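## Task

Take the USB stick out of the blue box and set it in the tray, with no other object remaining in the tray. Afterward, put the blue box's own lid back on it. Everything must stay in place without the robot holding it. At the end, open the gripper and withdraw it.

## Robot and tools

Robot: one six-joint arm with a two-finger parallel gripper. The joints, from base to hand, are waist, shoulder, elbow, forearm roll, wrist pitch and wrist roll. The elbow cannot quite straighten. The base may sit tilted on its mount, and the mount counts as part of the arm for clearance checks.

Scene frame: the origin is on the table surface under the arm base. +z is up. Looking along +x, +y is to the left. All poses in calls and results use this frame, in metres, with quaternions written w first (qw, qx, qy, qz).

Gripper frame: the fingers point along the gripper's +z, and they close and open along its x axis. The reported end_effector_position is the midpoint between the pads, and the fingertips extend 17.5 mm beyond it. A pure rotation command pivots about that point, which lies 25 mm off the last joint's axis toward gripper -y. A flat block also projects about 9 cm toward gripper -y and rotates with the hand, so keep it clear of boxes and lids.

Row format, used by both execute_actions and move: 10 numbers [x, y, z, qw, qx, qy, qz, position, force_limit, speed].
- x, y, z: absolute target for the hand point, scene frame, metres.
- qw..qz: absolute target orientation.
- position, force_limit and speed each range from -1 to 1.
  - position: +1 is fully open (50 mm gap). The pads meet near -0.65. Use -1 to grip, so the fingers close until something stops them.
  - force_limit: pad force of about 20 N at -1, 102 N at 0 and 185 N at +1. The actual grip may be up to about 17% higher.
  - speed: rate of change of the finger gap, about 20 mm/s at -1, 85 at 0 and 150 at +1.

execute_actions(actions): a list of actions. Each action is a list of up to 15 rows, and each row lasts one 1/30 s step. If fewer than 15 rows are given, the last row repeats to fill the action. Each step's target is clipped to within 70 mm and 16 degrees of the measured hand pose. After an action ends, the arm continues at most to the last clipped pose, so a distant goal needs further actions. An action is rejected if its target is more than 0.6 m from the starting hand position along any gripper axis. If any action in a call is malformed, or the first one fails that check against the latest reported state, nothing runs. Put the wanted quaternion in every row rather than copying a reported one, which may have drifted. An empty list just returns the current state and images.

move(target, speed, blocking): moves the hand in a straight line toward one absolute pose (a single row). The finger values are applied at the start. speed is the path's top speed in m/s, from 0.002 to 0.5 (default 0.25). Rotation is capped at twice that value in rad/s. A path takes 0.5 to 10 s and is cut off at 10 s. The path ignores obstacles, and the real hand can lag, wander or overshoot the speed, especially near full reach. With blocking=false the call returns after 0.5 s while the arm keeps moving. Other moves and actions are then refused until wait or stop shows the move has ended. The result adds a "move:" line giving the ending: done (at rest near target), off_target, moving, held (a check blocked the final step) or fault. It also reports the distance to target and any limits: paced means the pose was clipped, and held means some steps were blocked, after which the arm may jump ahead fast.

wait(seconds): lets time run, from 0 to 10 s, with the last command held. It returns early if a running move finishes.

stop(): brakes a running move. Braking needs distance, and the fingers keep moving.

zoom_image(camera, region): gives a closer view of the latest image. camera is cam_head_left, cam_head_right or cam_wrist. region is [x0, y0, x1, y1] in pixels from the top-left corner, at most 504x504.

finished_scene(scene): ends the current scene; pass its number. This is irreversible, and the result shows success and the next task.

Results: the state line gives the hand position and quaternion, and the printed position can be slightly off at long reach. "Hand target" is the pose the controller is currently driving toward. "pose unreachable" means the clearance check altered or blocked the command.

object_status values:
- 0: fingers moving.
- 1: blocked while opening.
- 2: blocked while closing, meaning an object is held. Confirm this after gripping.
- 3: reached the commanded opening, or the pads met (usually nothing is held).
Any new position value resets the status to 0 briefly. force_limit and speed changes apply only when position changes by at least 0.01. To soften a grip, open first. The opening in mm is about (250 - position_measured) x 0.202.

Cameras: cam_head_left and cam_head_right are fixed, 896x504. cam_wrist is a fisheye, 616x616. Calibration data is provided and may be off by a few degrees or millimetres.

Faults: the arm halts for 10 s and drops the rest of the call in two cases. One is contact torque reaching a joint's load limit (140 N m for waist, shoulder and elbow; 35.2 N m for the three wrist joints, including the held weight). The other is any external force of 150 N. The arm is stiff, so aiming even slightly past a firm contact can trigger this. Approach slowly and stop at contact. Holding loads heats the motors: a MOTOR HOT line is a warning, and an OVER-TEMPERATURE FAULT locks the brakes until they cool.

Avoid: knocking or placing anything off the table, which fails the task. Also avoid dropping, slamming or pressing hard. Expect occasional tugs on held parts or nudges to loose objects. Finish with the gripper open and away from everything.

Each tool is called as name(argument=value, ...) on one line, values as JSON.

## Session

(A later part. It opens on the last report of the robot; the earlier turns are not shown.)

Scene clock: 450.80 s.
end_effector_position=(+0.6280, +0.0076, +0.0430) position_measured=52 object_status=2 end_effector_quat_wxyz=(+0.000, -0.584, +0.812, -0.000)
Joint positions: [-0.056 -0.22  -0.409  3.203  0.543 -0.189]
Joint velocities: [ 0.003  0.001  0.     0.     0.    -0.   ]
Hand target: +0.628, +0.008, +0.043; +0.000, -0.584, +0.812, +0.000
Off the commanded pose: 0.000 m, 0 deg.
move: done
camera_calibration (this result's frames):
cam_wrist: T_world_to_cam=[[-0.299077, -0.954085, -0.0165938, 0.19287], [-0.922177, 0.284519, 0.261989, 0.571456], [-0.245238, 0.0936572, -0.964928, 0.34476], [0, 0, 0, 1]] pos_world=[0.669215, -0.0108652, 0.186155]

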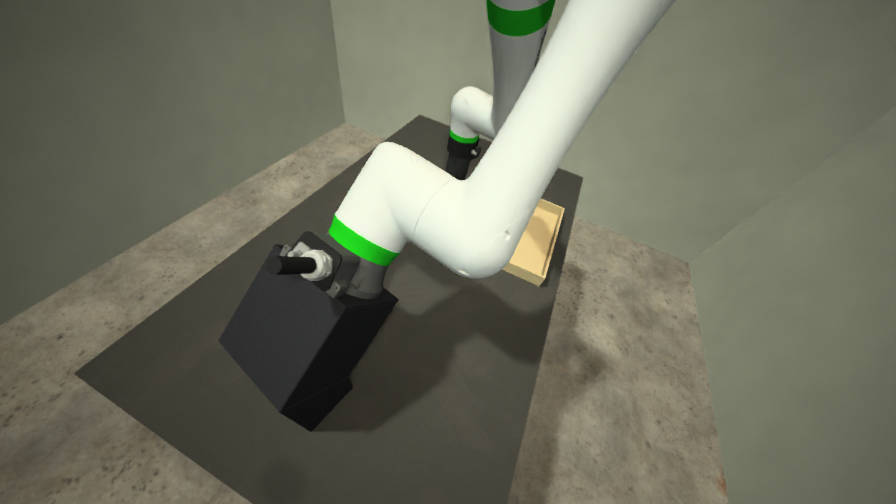

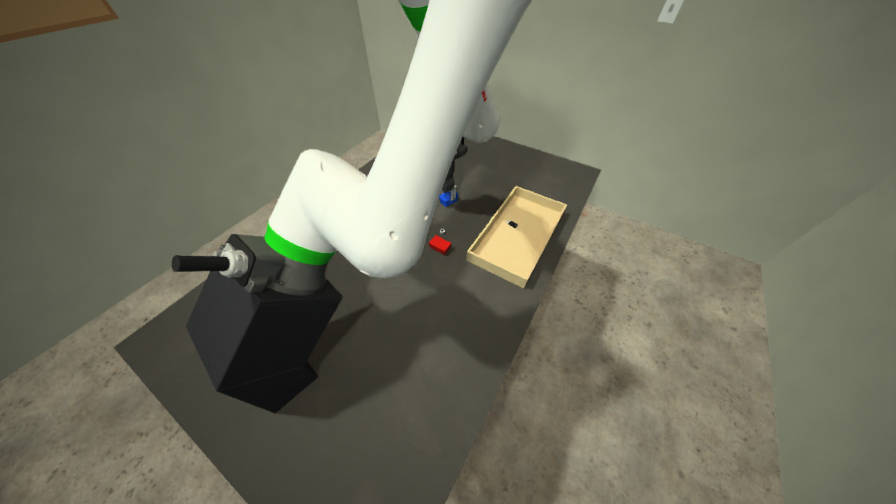

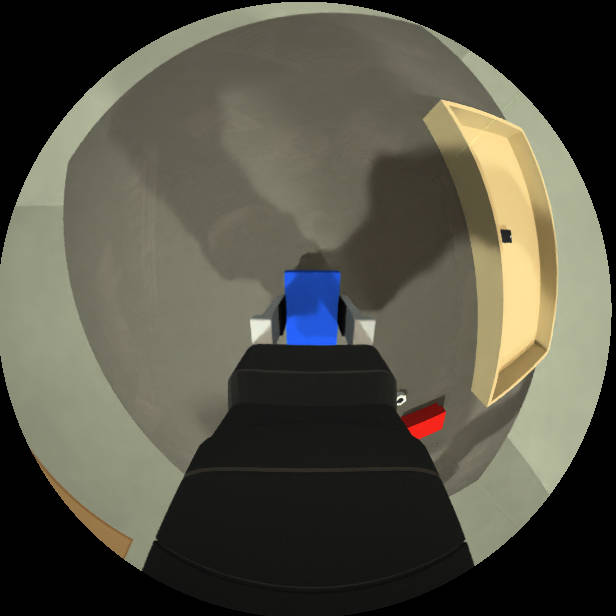

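move(target=[0.628, 0.0076, 0.048, 0, -0.5842, 0.8116, 0, -1, -0.3, -0.3], speed=0.01)

move(target=[0.6299, 0.0070, 0.048, 0, -0.5842, 0.8116, 0, -1, -0.3, -0.3], speed=0.01)

move(target=[0.6299, 0.0070, 0.041, 0, -0.5842, 0.8116, 0, -1, -0.3, -0.3], speed=0.005)

zoom_image(camera="cam_wrist", region=[250, 230, 380, 350])

zoom_image(camera="cam_head_right", region=[410, 160, 490, 220])

Scene clock: 459.70 s.
end_effector_position=(+0.6280, +0.0076, +0.0480) position_measured=52 object_status=2 end_effector_quat_wxyz=(-0.000, -0.584, +0.812, +0.000)
Joint positions: [-0.055 -0.231 -0.41   3.202  0.553 -0.189]
Joint velocities: [ 0.001  0.    -0.    -0.     0.    -0.001]
Hand target: +0.628, +0.008, +0.048; +0.000, -0.584, +0.812, +0.000
Off the commanded pose: 0.000 m, 0 deg.
move: done
camera_calibration (this result's frames):
cam_wrist: T_world_to_cam=[[-0.299089, -0.954081, -0.0165756, 0.192932], [-0.922152, 0.284527, 0.262068, 0.570116], [-0.245318, 0.093667, -0.964907, 0.349585], [0, 0, 0, 1]] pos_world=[0.669197, -0.0108848, 0.191105]

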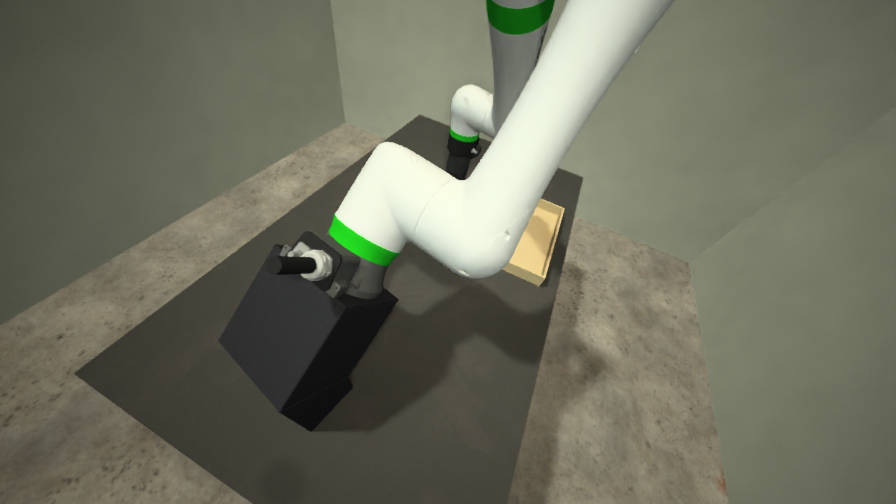

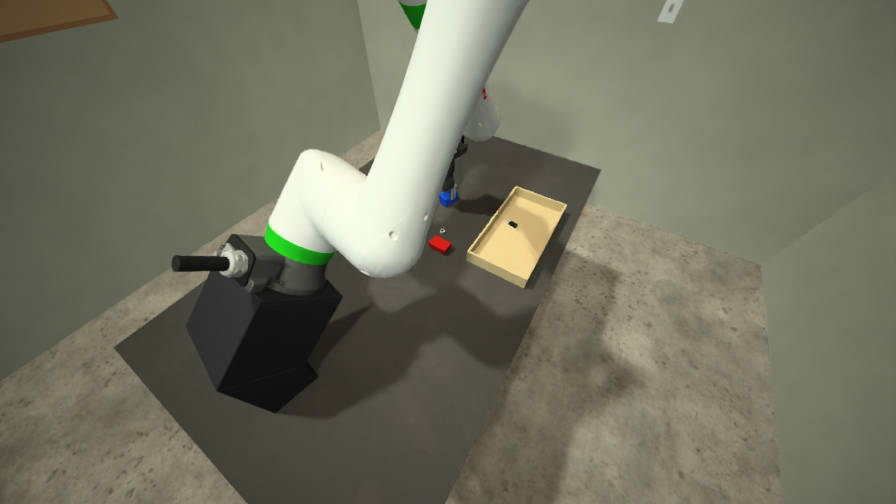

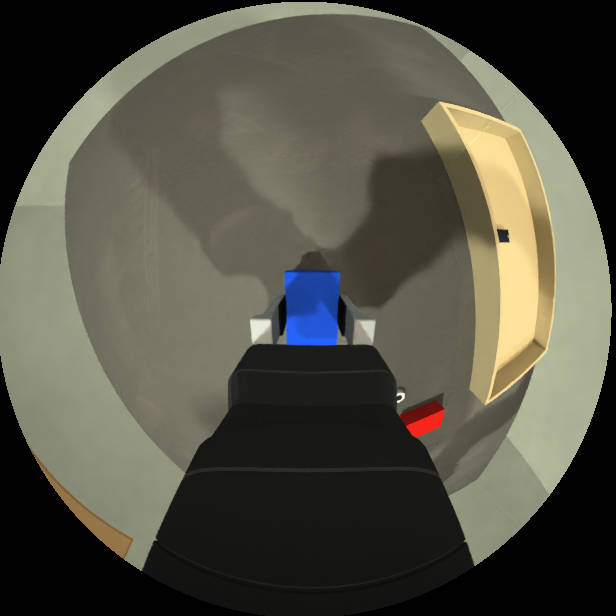

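Scene clock: 460.40 s.
end_effector_position=(+0.6299, +0.0070, +0.0480) position_measured=52 object_status=2 end_effector_quat_wxyz=(-0.000, -0.584, +0.812, +0.000)
Joint positions: [-0.056 -0.229 -0.405  3.201  0.555 -0.187]
Joint velocities: [-0.001 -0.001  0.     0.     0.     0.001]
Hand target: +0.630, +0.007, +0.048; +0.000, -0.584, +0.812, +0.000
Off the commanded pose: 0.000 m, 0 deg.
move: done
camera_calibration (this result's frames):
cam_wrist: T_world_to_cam=[[-0.299071, -0.954087, -0.0165885, 0.192939], [-0.922162, 0.284507, 0.262056, 0.572035], [-0.245304, 0.0936705, -0.96491, 0.35011], [0, 0, 0, 1]] pos_world=[0.671095, -0.0114627, 0.19112]

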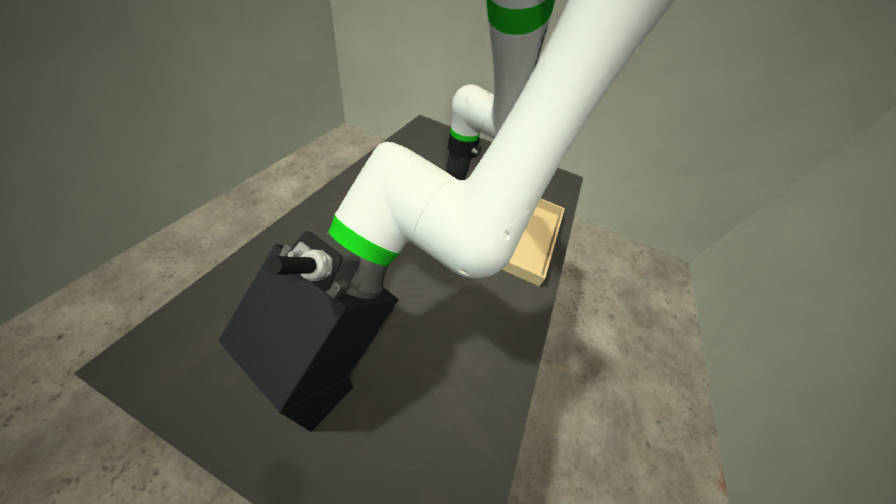

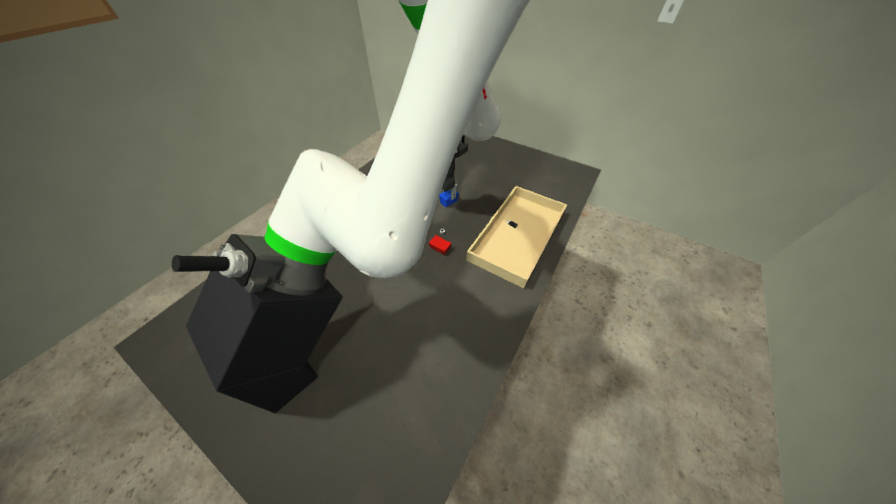

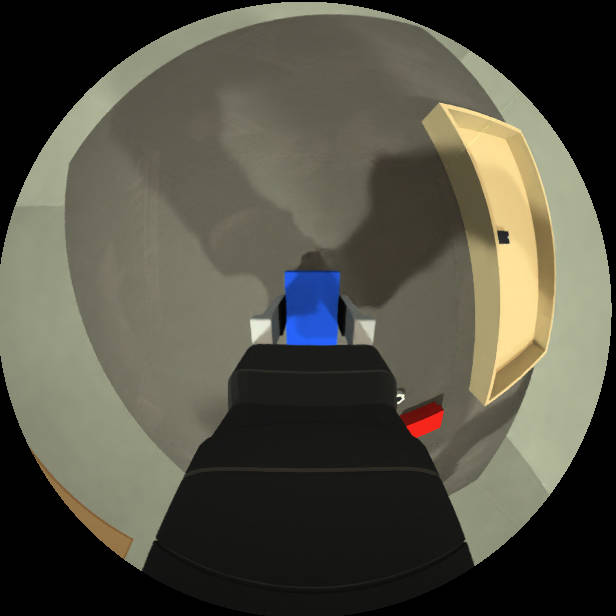

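Scene clock: 462.03 s.
end_effector_position=(+0.6299, +0.0070, +0.0410) position_measured=52 object_status=2 end_effector_quat_wxyz=(+0.000, -0.584, +0.812, +0.000)
Joint positions: [-0.057 -0.213 -0.403  3.202  0.541 -0.188]
Joint velocities: [-0.     0.001  0.    -0.     0.001 -0.001]
Hand target: +0.630, +0.007, +0.041; +0.000, -0.584, +0.812, +0.000
Off the commanded pose: 0.000 m, 0 deg.
move: done
camera_calibration (this result's frames):
cam_wrist: T_world_to_cam=[[-0.299146, -0.954063, -0.0166269, 0.19289], [-0.922143, 0.28457, 0.262055, 0.573847], [-0.245285, 0.0937249, -0.96491, 0.343368], [0, 0, 0, 1]] pos_world=[0.671094, -0.0114532, 0.184146]

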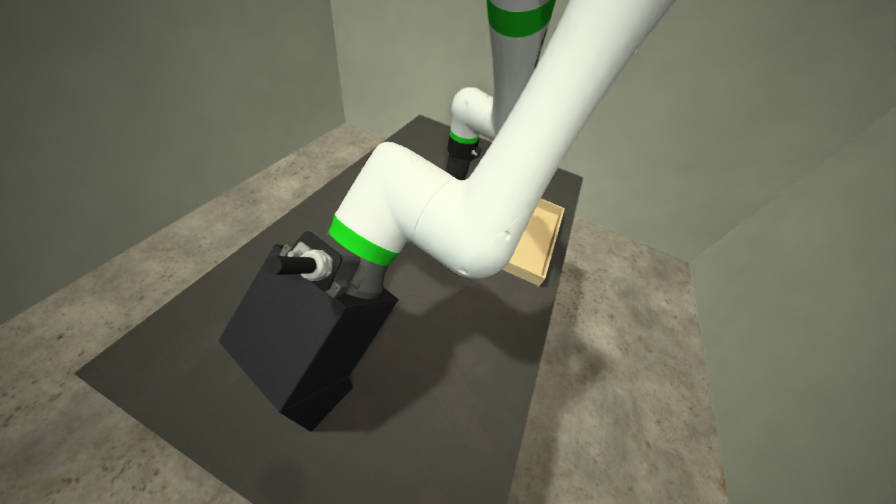

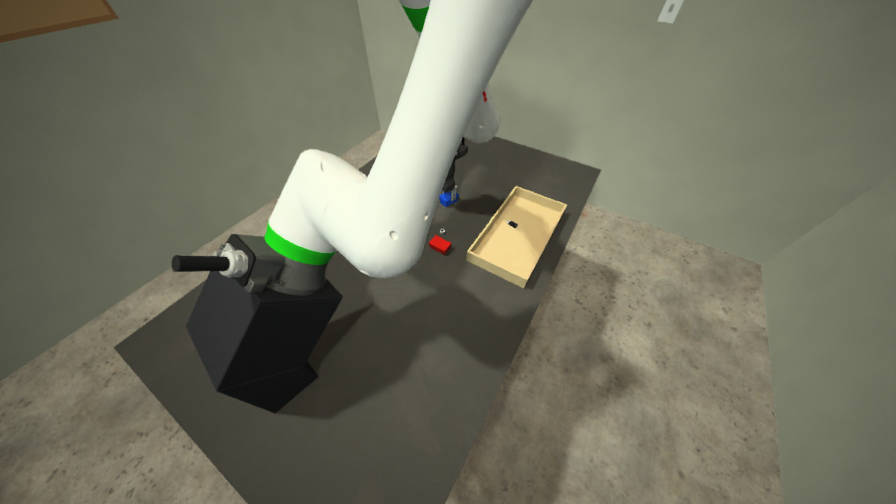

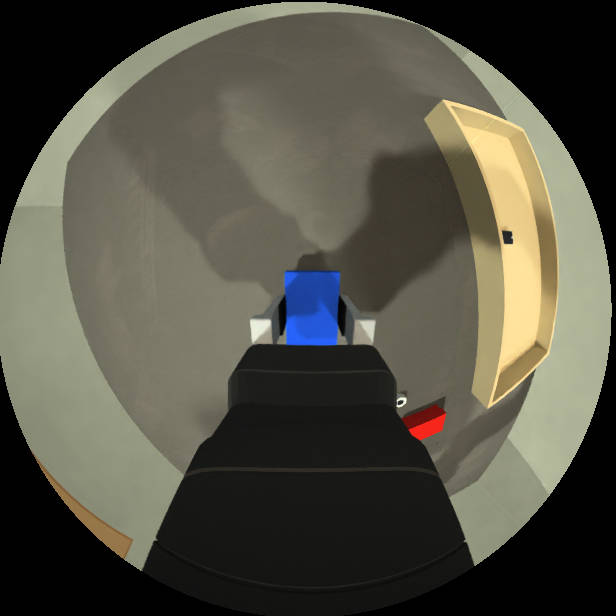

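Region (250, 230, 380, 350) of cam_wrist's 616x616 image, scaled by 3.877, with more detail than that image has; it fills the top 465 rows of this view, and the rest is white.

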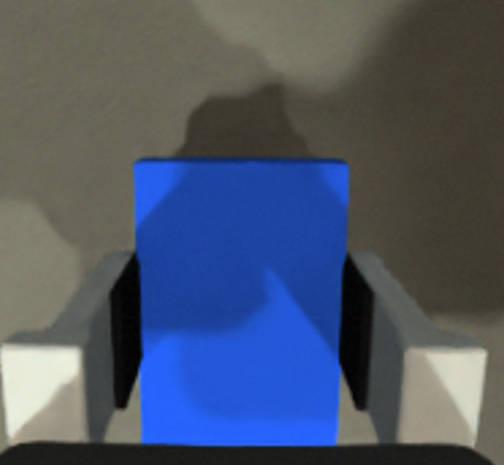

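Region (410, 160, 490, 220) of cam_head_right's 896x504 image, scaled by 6.300, with more detail than that image has; it fills the top 378 rows of this view, and the rest is white.

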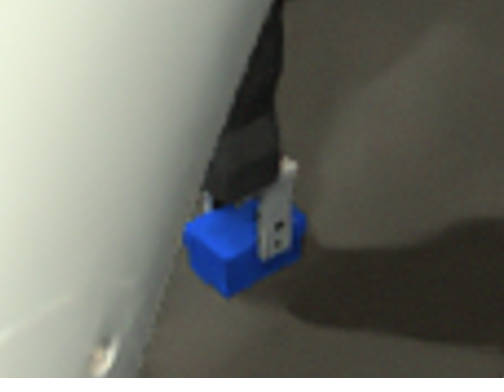

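move(target=[0.6299, 0.0070, 0.037, 0, -0.5842, 0.8116, 0, -1, -0.3, -0.3], speed=0.005)

zoom_image(camera="cam_wrist", region=[250, 230, 380, 350])

Scene clock: 466.53 s.
end_effector_position=(+0.6299, +0.0070, +0.0370) position_measured=52 object_status=2 end_effector_quat_wxyz=(+0.000, -0.584, +0.812, -0.000)
Joint positions: [-0.057 -0.203 -0.402  3.202  0.533 -0.188]
Joint velocities: [0.002 0.    0.    0.    0.001 0.   ]
Hand target: +0.630, +0.007, +0.037; -0.000, -0.584, +0.812, -0.000
Off the commanded pose: 0.000 m, 0 deg.
move: done
camera_calibration (this result's frames):
cam_wrist: T_world_to_cam=[[-0.299069, -0.954087, -0.0165799, 0.192754], [-0.922165, 0.284509, 0.262041, 0.574916], [-0.245293, 0.0936579, -0.964914, 0.339504], [0, 0, 0, 1]] pos_world=[0.671092, -0.0114618, 0.180137]

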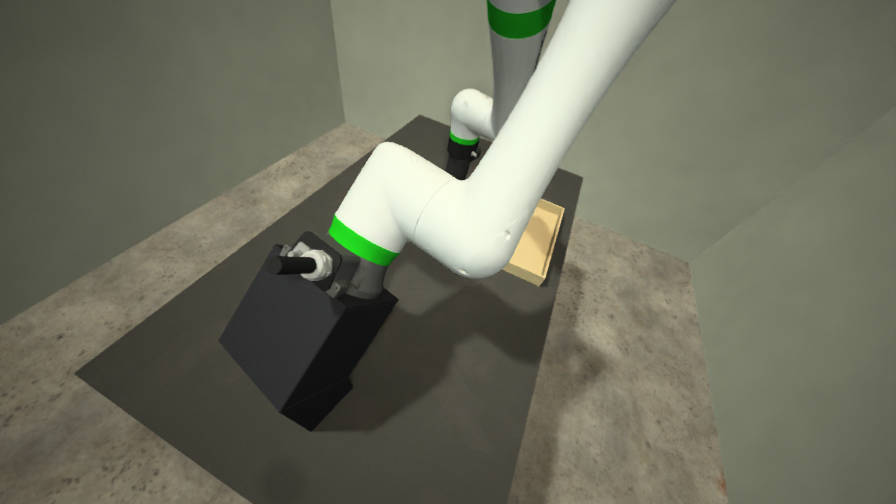

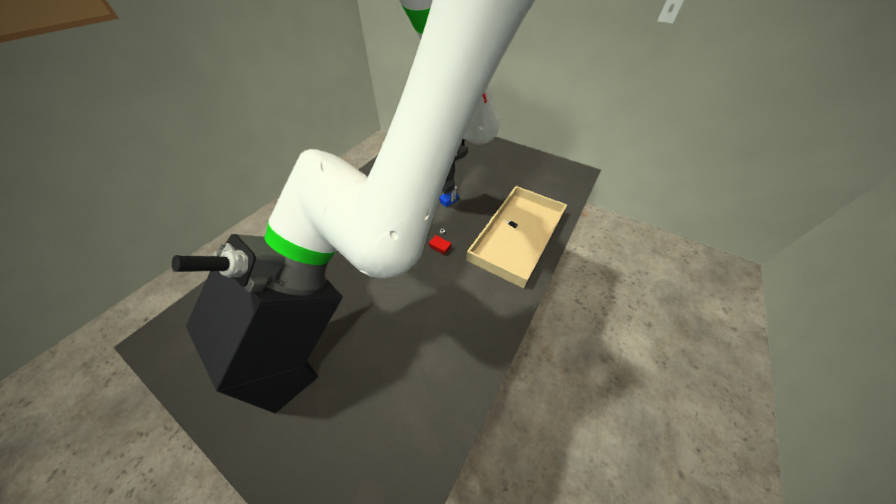

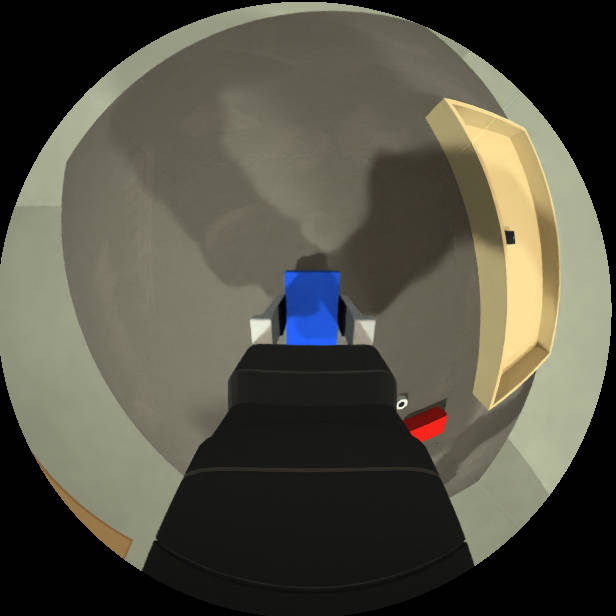

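Region (250, 230, 380, 350) of cam_wrist's 616x616 image, scaled by 3.877, with more detail than that image has; it fills the top 465 rows of this view, and the rest is white.

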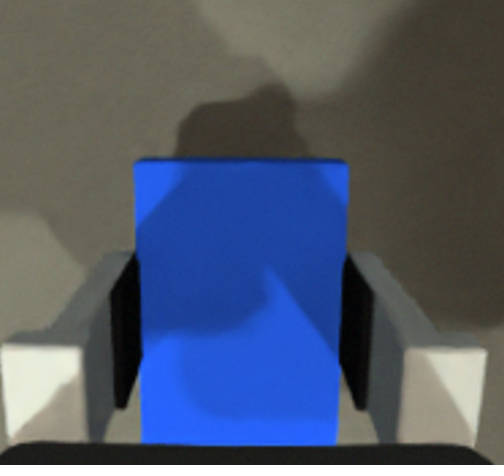

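move(target=[0.6299, 0.0070, 0.0355, 0, -0.5842, 0.8116, 0, -1, -0.3, -0.3], speed=0.004)

execute_actions(actions=[[[0.6299, 0.0070, 0.0355, 0, -0.5842, 0.8116, 0, 1, -0.3, -0.3]], [[0.6299, 0.0070, 0.0355, 0, -0.5842, 0.8116, 0, 1, -0.3, -0.3]]])

zoom_image(camera="cam_wrist", region=[250, 230, 380, 350])

Scene clock: 471.17 s.
end_effector_position=(+0.6299, +0.0070, +0.0355) position_measured=52 object_status=2 end_effector_quat_wxyz=(+0.000, -0.584, +0.812, -0.000)
Joint positions: [-0.057 -0.2   -0.402  3.202  0.53  -0.188]
Joint velocities: [ 0.001  0.001 -0.     0.001 -0.001  0.001]
Hand target: +0.630, +0.007, +0.036; +0.000, -0.584, +0.812, +0.000
Off the commanded pose: 0.000 m, 0 deg.
move: done
camera_calibration (this result's frames):
cam_wrist: T_world_to_cam=[[-0.299074, -0.954086, -0.0165831, 0.192729], [-0.922163, 0.284513, 0.262044, 0.575313], [-0.245295, 0.0936629, -0.964913, 0.338054], [0, 0, 0, 1]] pos_world=[0.671096, -0.0114666, 0.178631]

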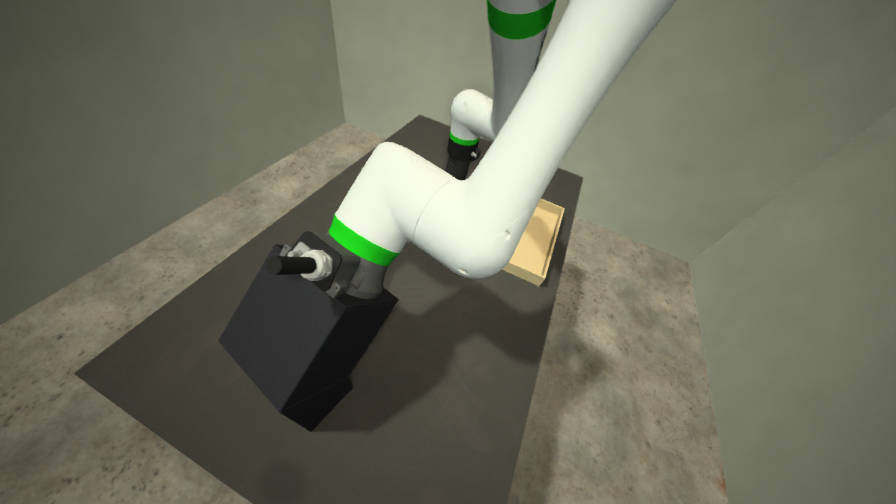

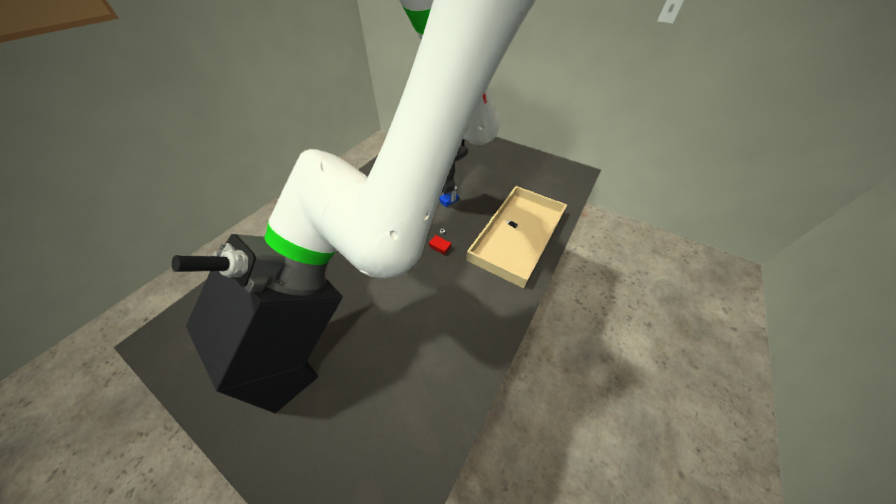

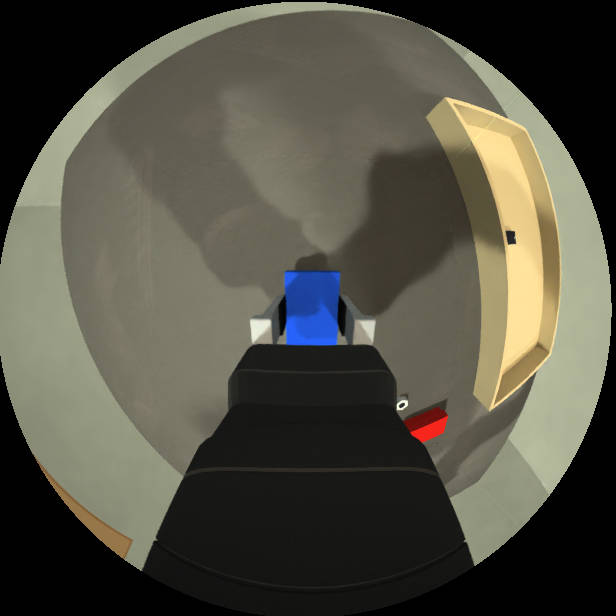

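Scene clock: 472.17 s.
end_effector_position=(+0.6299, +0.0070, +0.0355) position_measured=3 object_status=3 end_effector_quat_wxyz=(-0.000, -0.584, +0.812, -0.000)
Joint positions: [-0.057 -0.2   -0.402  3.202  0.53  -0.188]
Joint velocities: [-0.002 -0.    -0.     0.     0.001  0.   ]
Hand target: +0.630, +0.007, +0.036; -0.000, -0.584, +0.812, -0.000
Off the commanded pose: 0.000 m, 0 deg.
camera_calibration (this result's frames):
cam_wrist: T_world_to_cam=[[-0.299078, -0.954085, -0.0165772, 0.192727], [-0.922161, 0.284518, 0.262046, 0.575314], [-0.245297, 0.0936591, -0.964913, 0.33805], [0, 0, 0, 1]] pos_world=[0.671096, -0.0114706, 0.178626]

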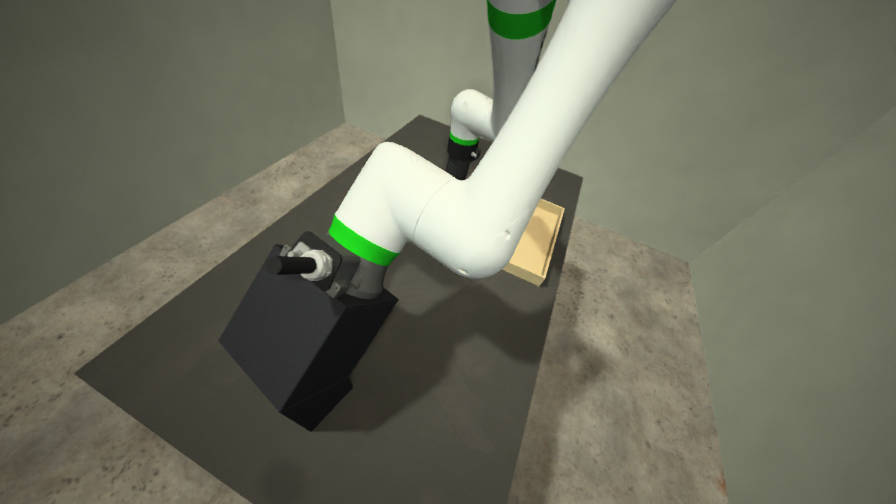

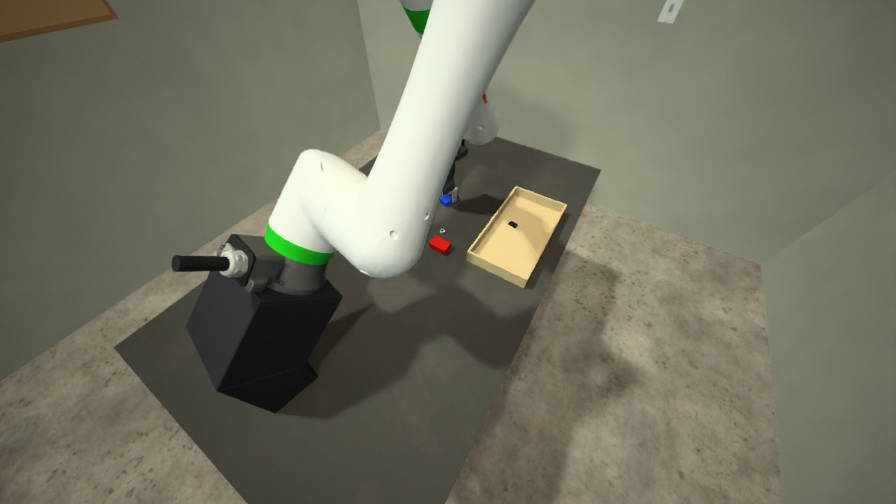

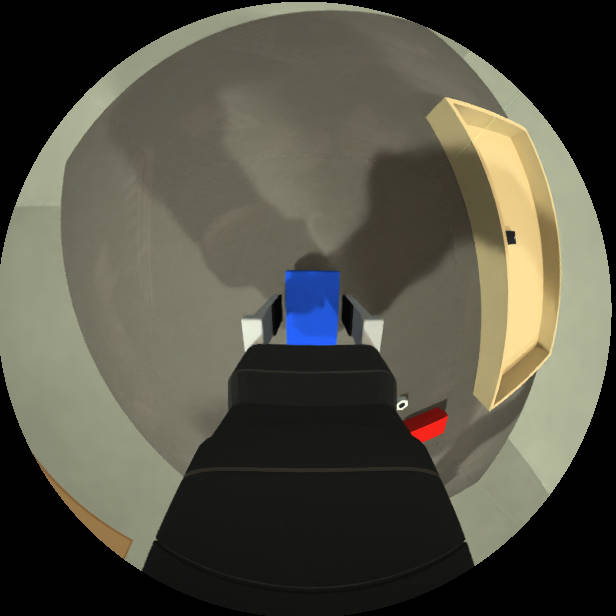

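Region (250, 230, 380, 350) of cam_wrist's 616x616 image, scaled by 3.877, with more detail than that image has; it fills the top 465 rows of this view, and the rest is white.

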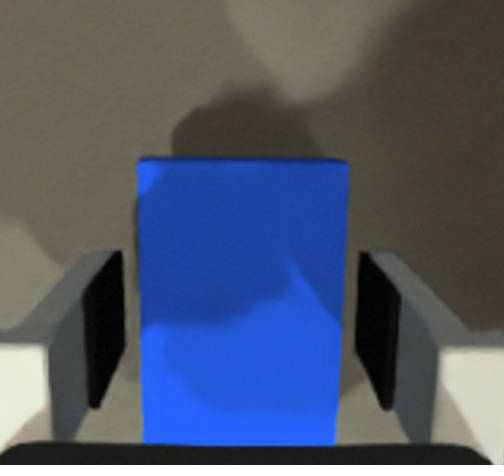

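move(target=[0.6299, 0.0070, 0.08, 0, -0.5842, 0.8116, 0, 1, 0, 0], speed=0.1)

move(target=[0.56, 0.03, 0.09, 0, -0.5842, 0.8116, 0, 1, 0, 0], speed=0.15)

zoom_image(camera="cam_wrist", region=[230, 150, 390, 300])

Scene clock: 479.63 s.
end_effector_position=(+0.6299, +0.0069, +0.0799) position_measured=3 object_status=3 end_effector_quat_wxyz=(-0.000, -0.584, +0.812, +0.000)
Joint positions: [-0.053 -0.299 -0.408  3.199  0.623 -0.186]
Joint velocities: [ 0.001 -0.001  0.     0.     0.     0.   ]
Hand target: +0.630, +0.007, +0.080; +0.000, -0.584, +0.812, +0.000
Off the commanded pose: 0.000 m, 0 deg.
move: done
camera_calibration (this result's frames):
cam_wrist: T_world_to_cam=[[-0.299081, -0.954083, -0.016605, 0.193413], [-0.922144, 0.284507, 0.262118, 0.563731], [-0.245358, 0.0937065, -0.964893, 0.380926], [0, 0, 0, 1]] pos_world=[0.671151, -0.0115481, 0.223001]

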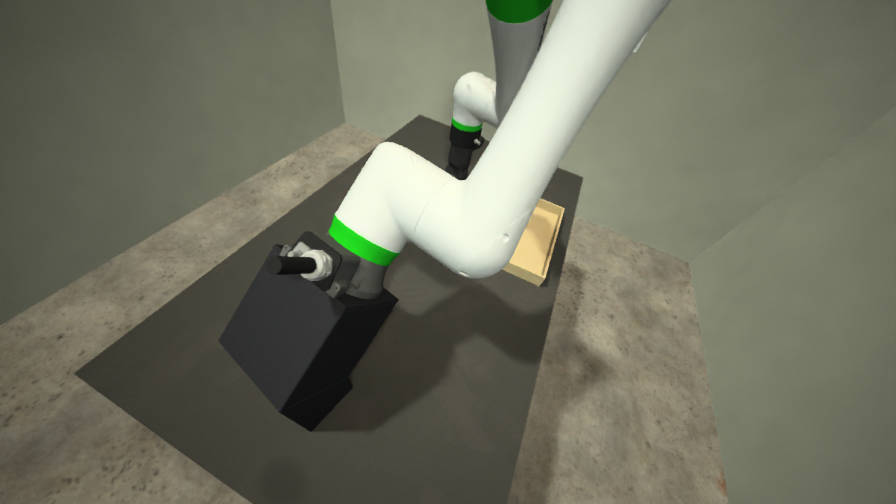

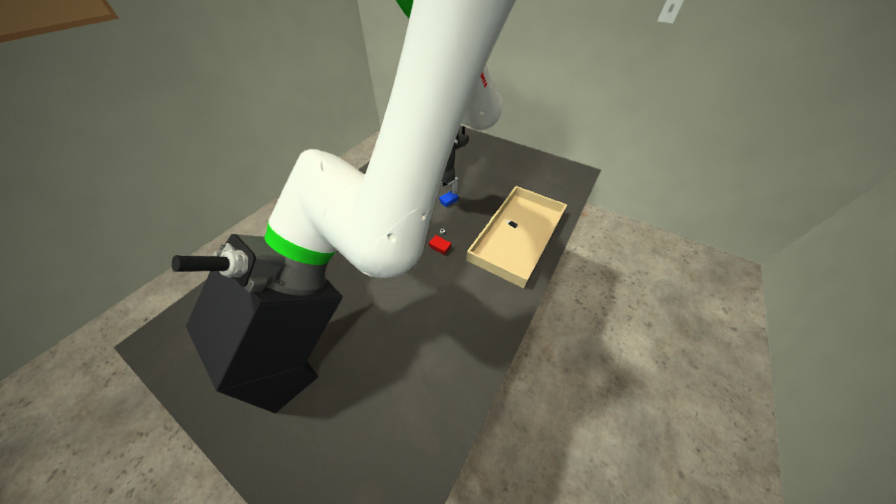

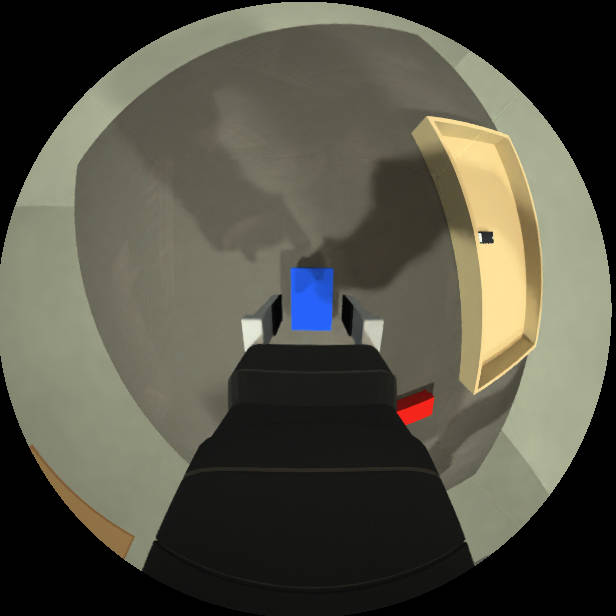

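Scene clock: 480.47 s.
end_effector_position=(+0.5599, +0.0298, +0.0901) position_measured=3 object_status=3 end_effector_quat_wxyz=(-0.000, -0.584, +0.812, -0.000)
Joint positions: [-0.01  -0.418 -0.58   3.263  0.574 -0.269]
Joint velocities: [ 0.001 -0.     0.     0.     0.    -0.001]
Hand target: +0.560, +0.030, +0.090; -0.000, -0.584, +0.812, -0.000
Off the commanded pose: 0.000 m, 0 deg.
move: done
camera_calibration (this result's frames):
cam_wrist: T_world_to_cam=[[-0.29897, -0.954121, -0.0164164, 0.194394], [-0.922234, 0.284473, 0.261838, 0.490068], [-0.245155, 0.0934215, -0.964972, 0.371367], [0, 0, 0, 1]] pos_world=[0.601118, 0.0113705, 0.233232]

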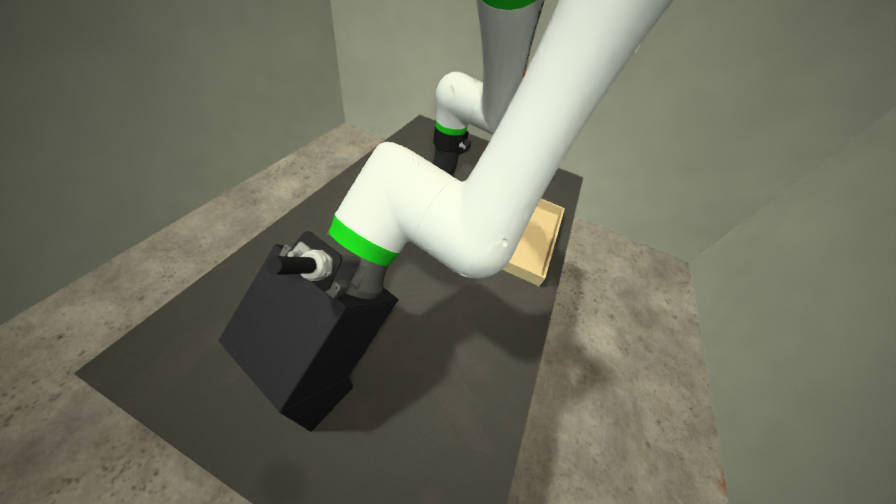

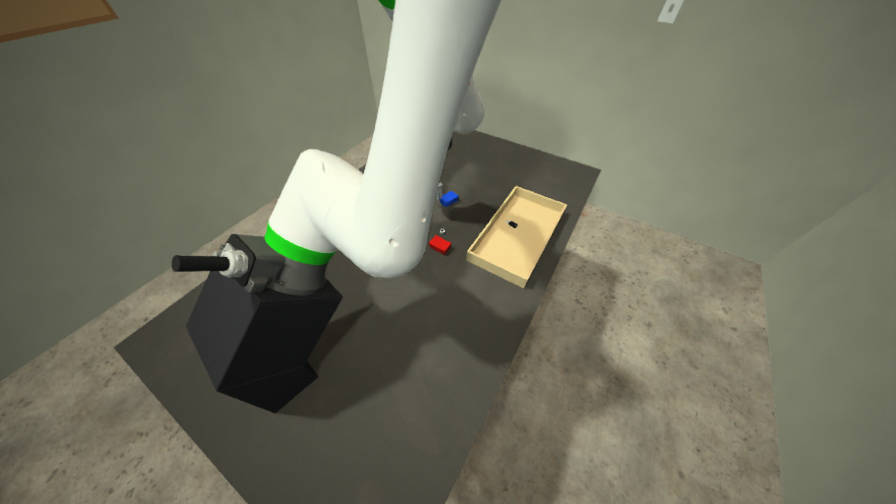

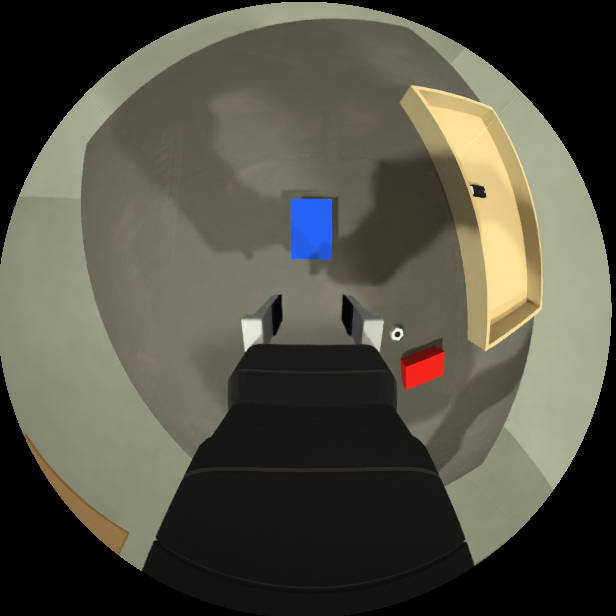

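Region (230, 150, 390, 300) of cam_wrist's 616x616 image, scaled by 3.150, with more detail than that image has; it fills the top 472 rows of this view, and the rest is white.

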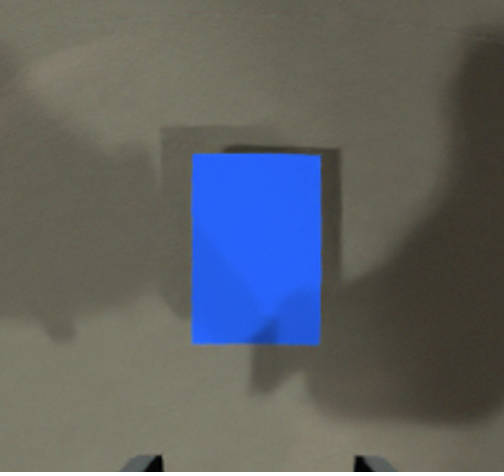

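zoom_image(camera="cam_head_right", region=[415, 170, 485, 225])

Region (415, 170, 485, 225) of cam_head_right's 896x504 image, scaled by 7.200, with more detail than that image has; it fills the top 396 rows of this view, and the rest is white.

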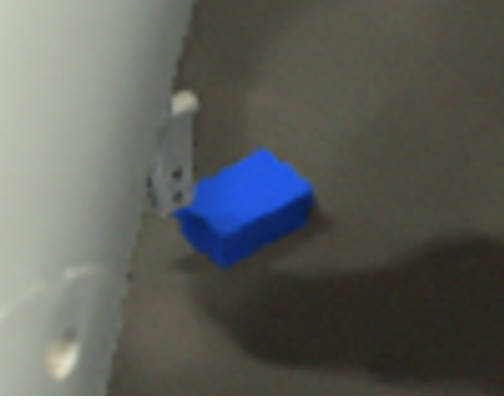

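finished_scene(scene=2)

The scene is finished: the task was done.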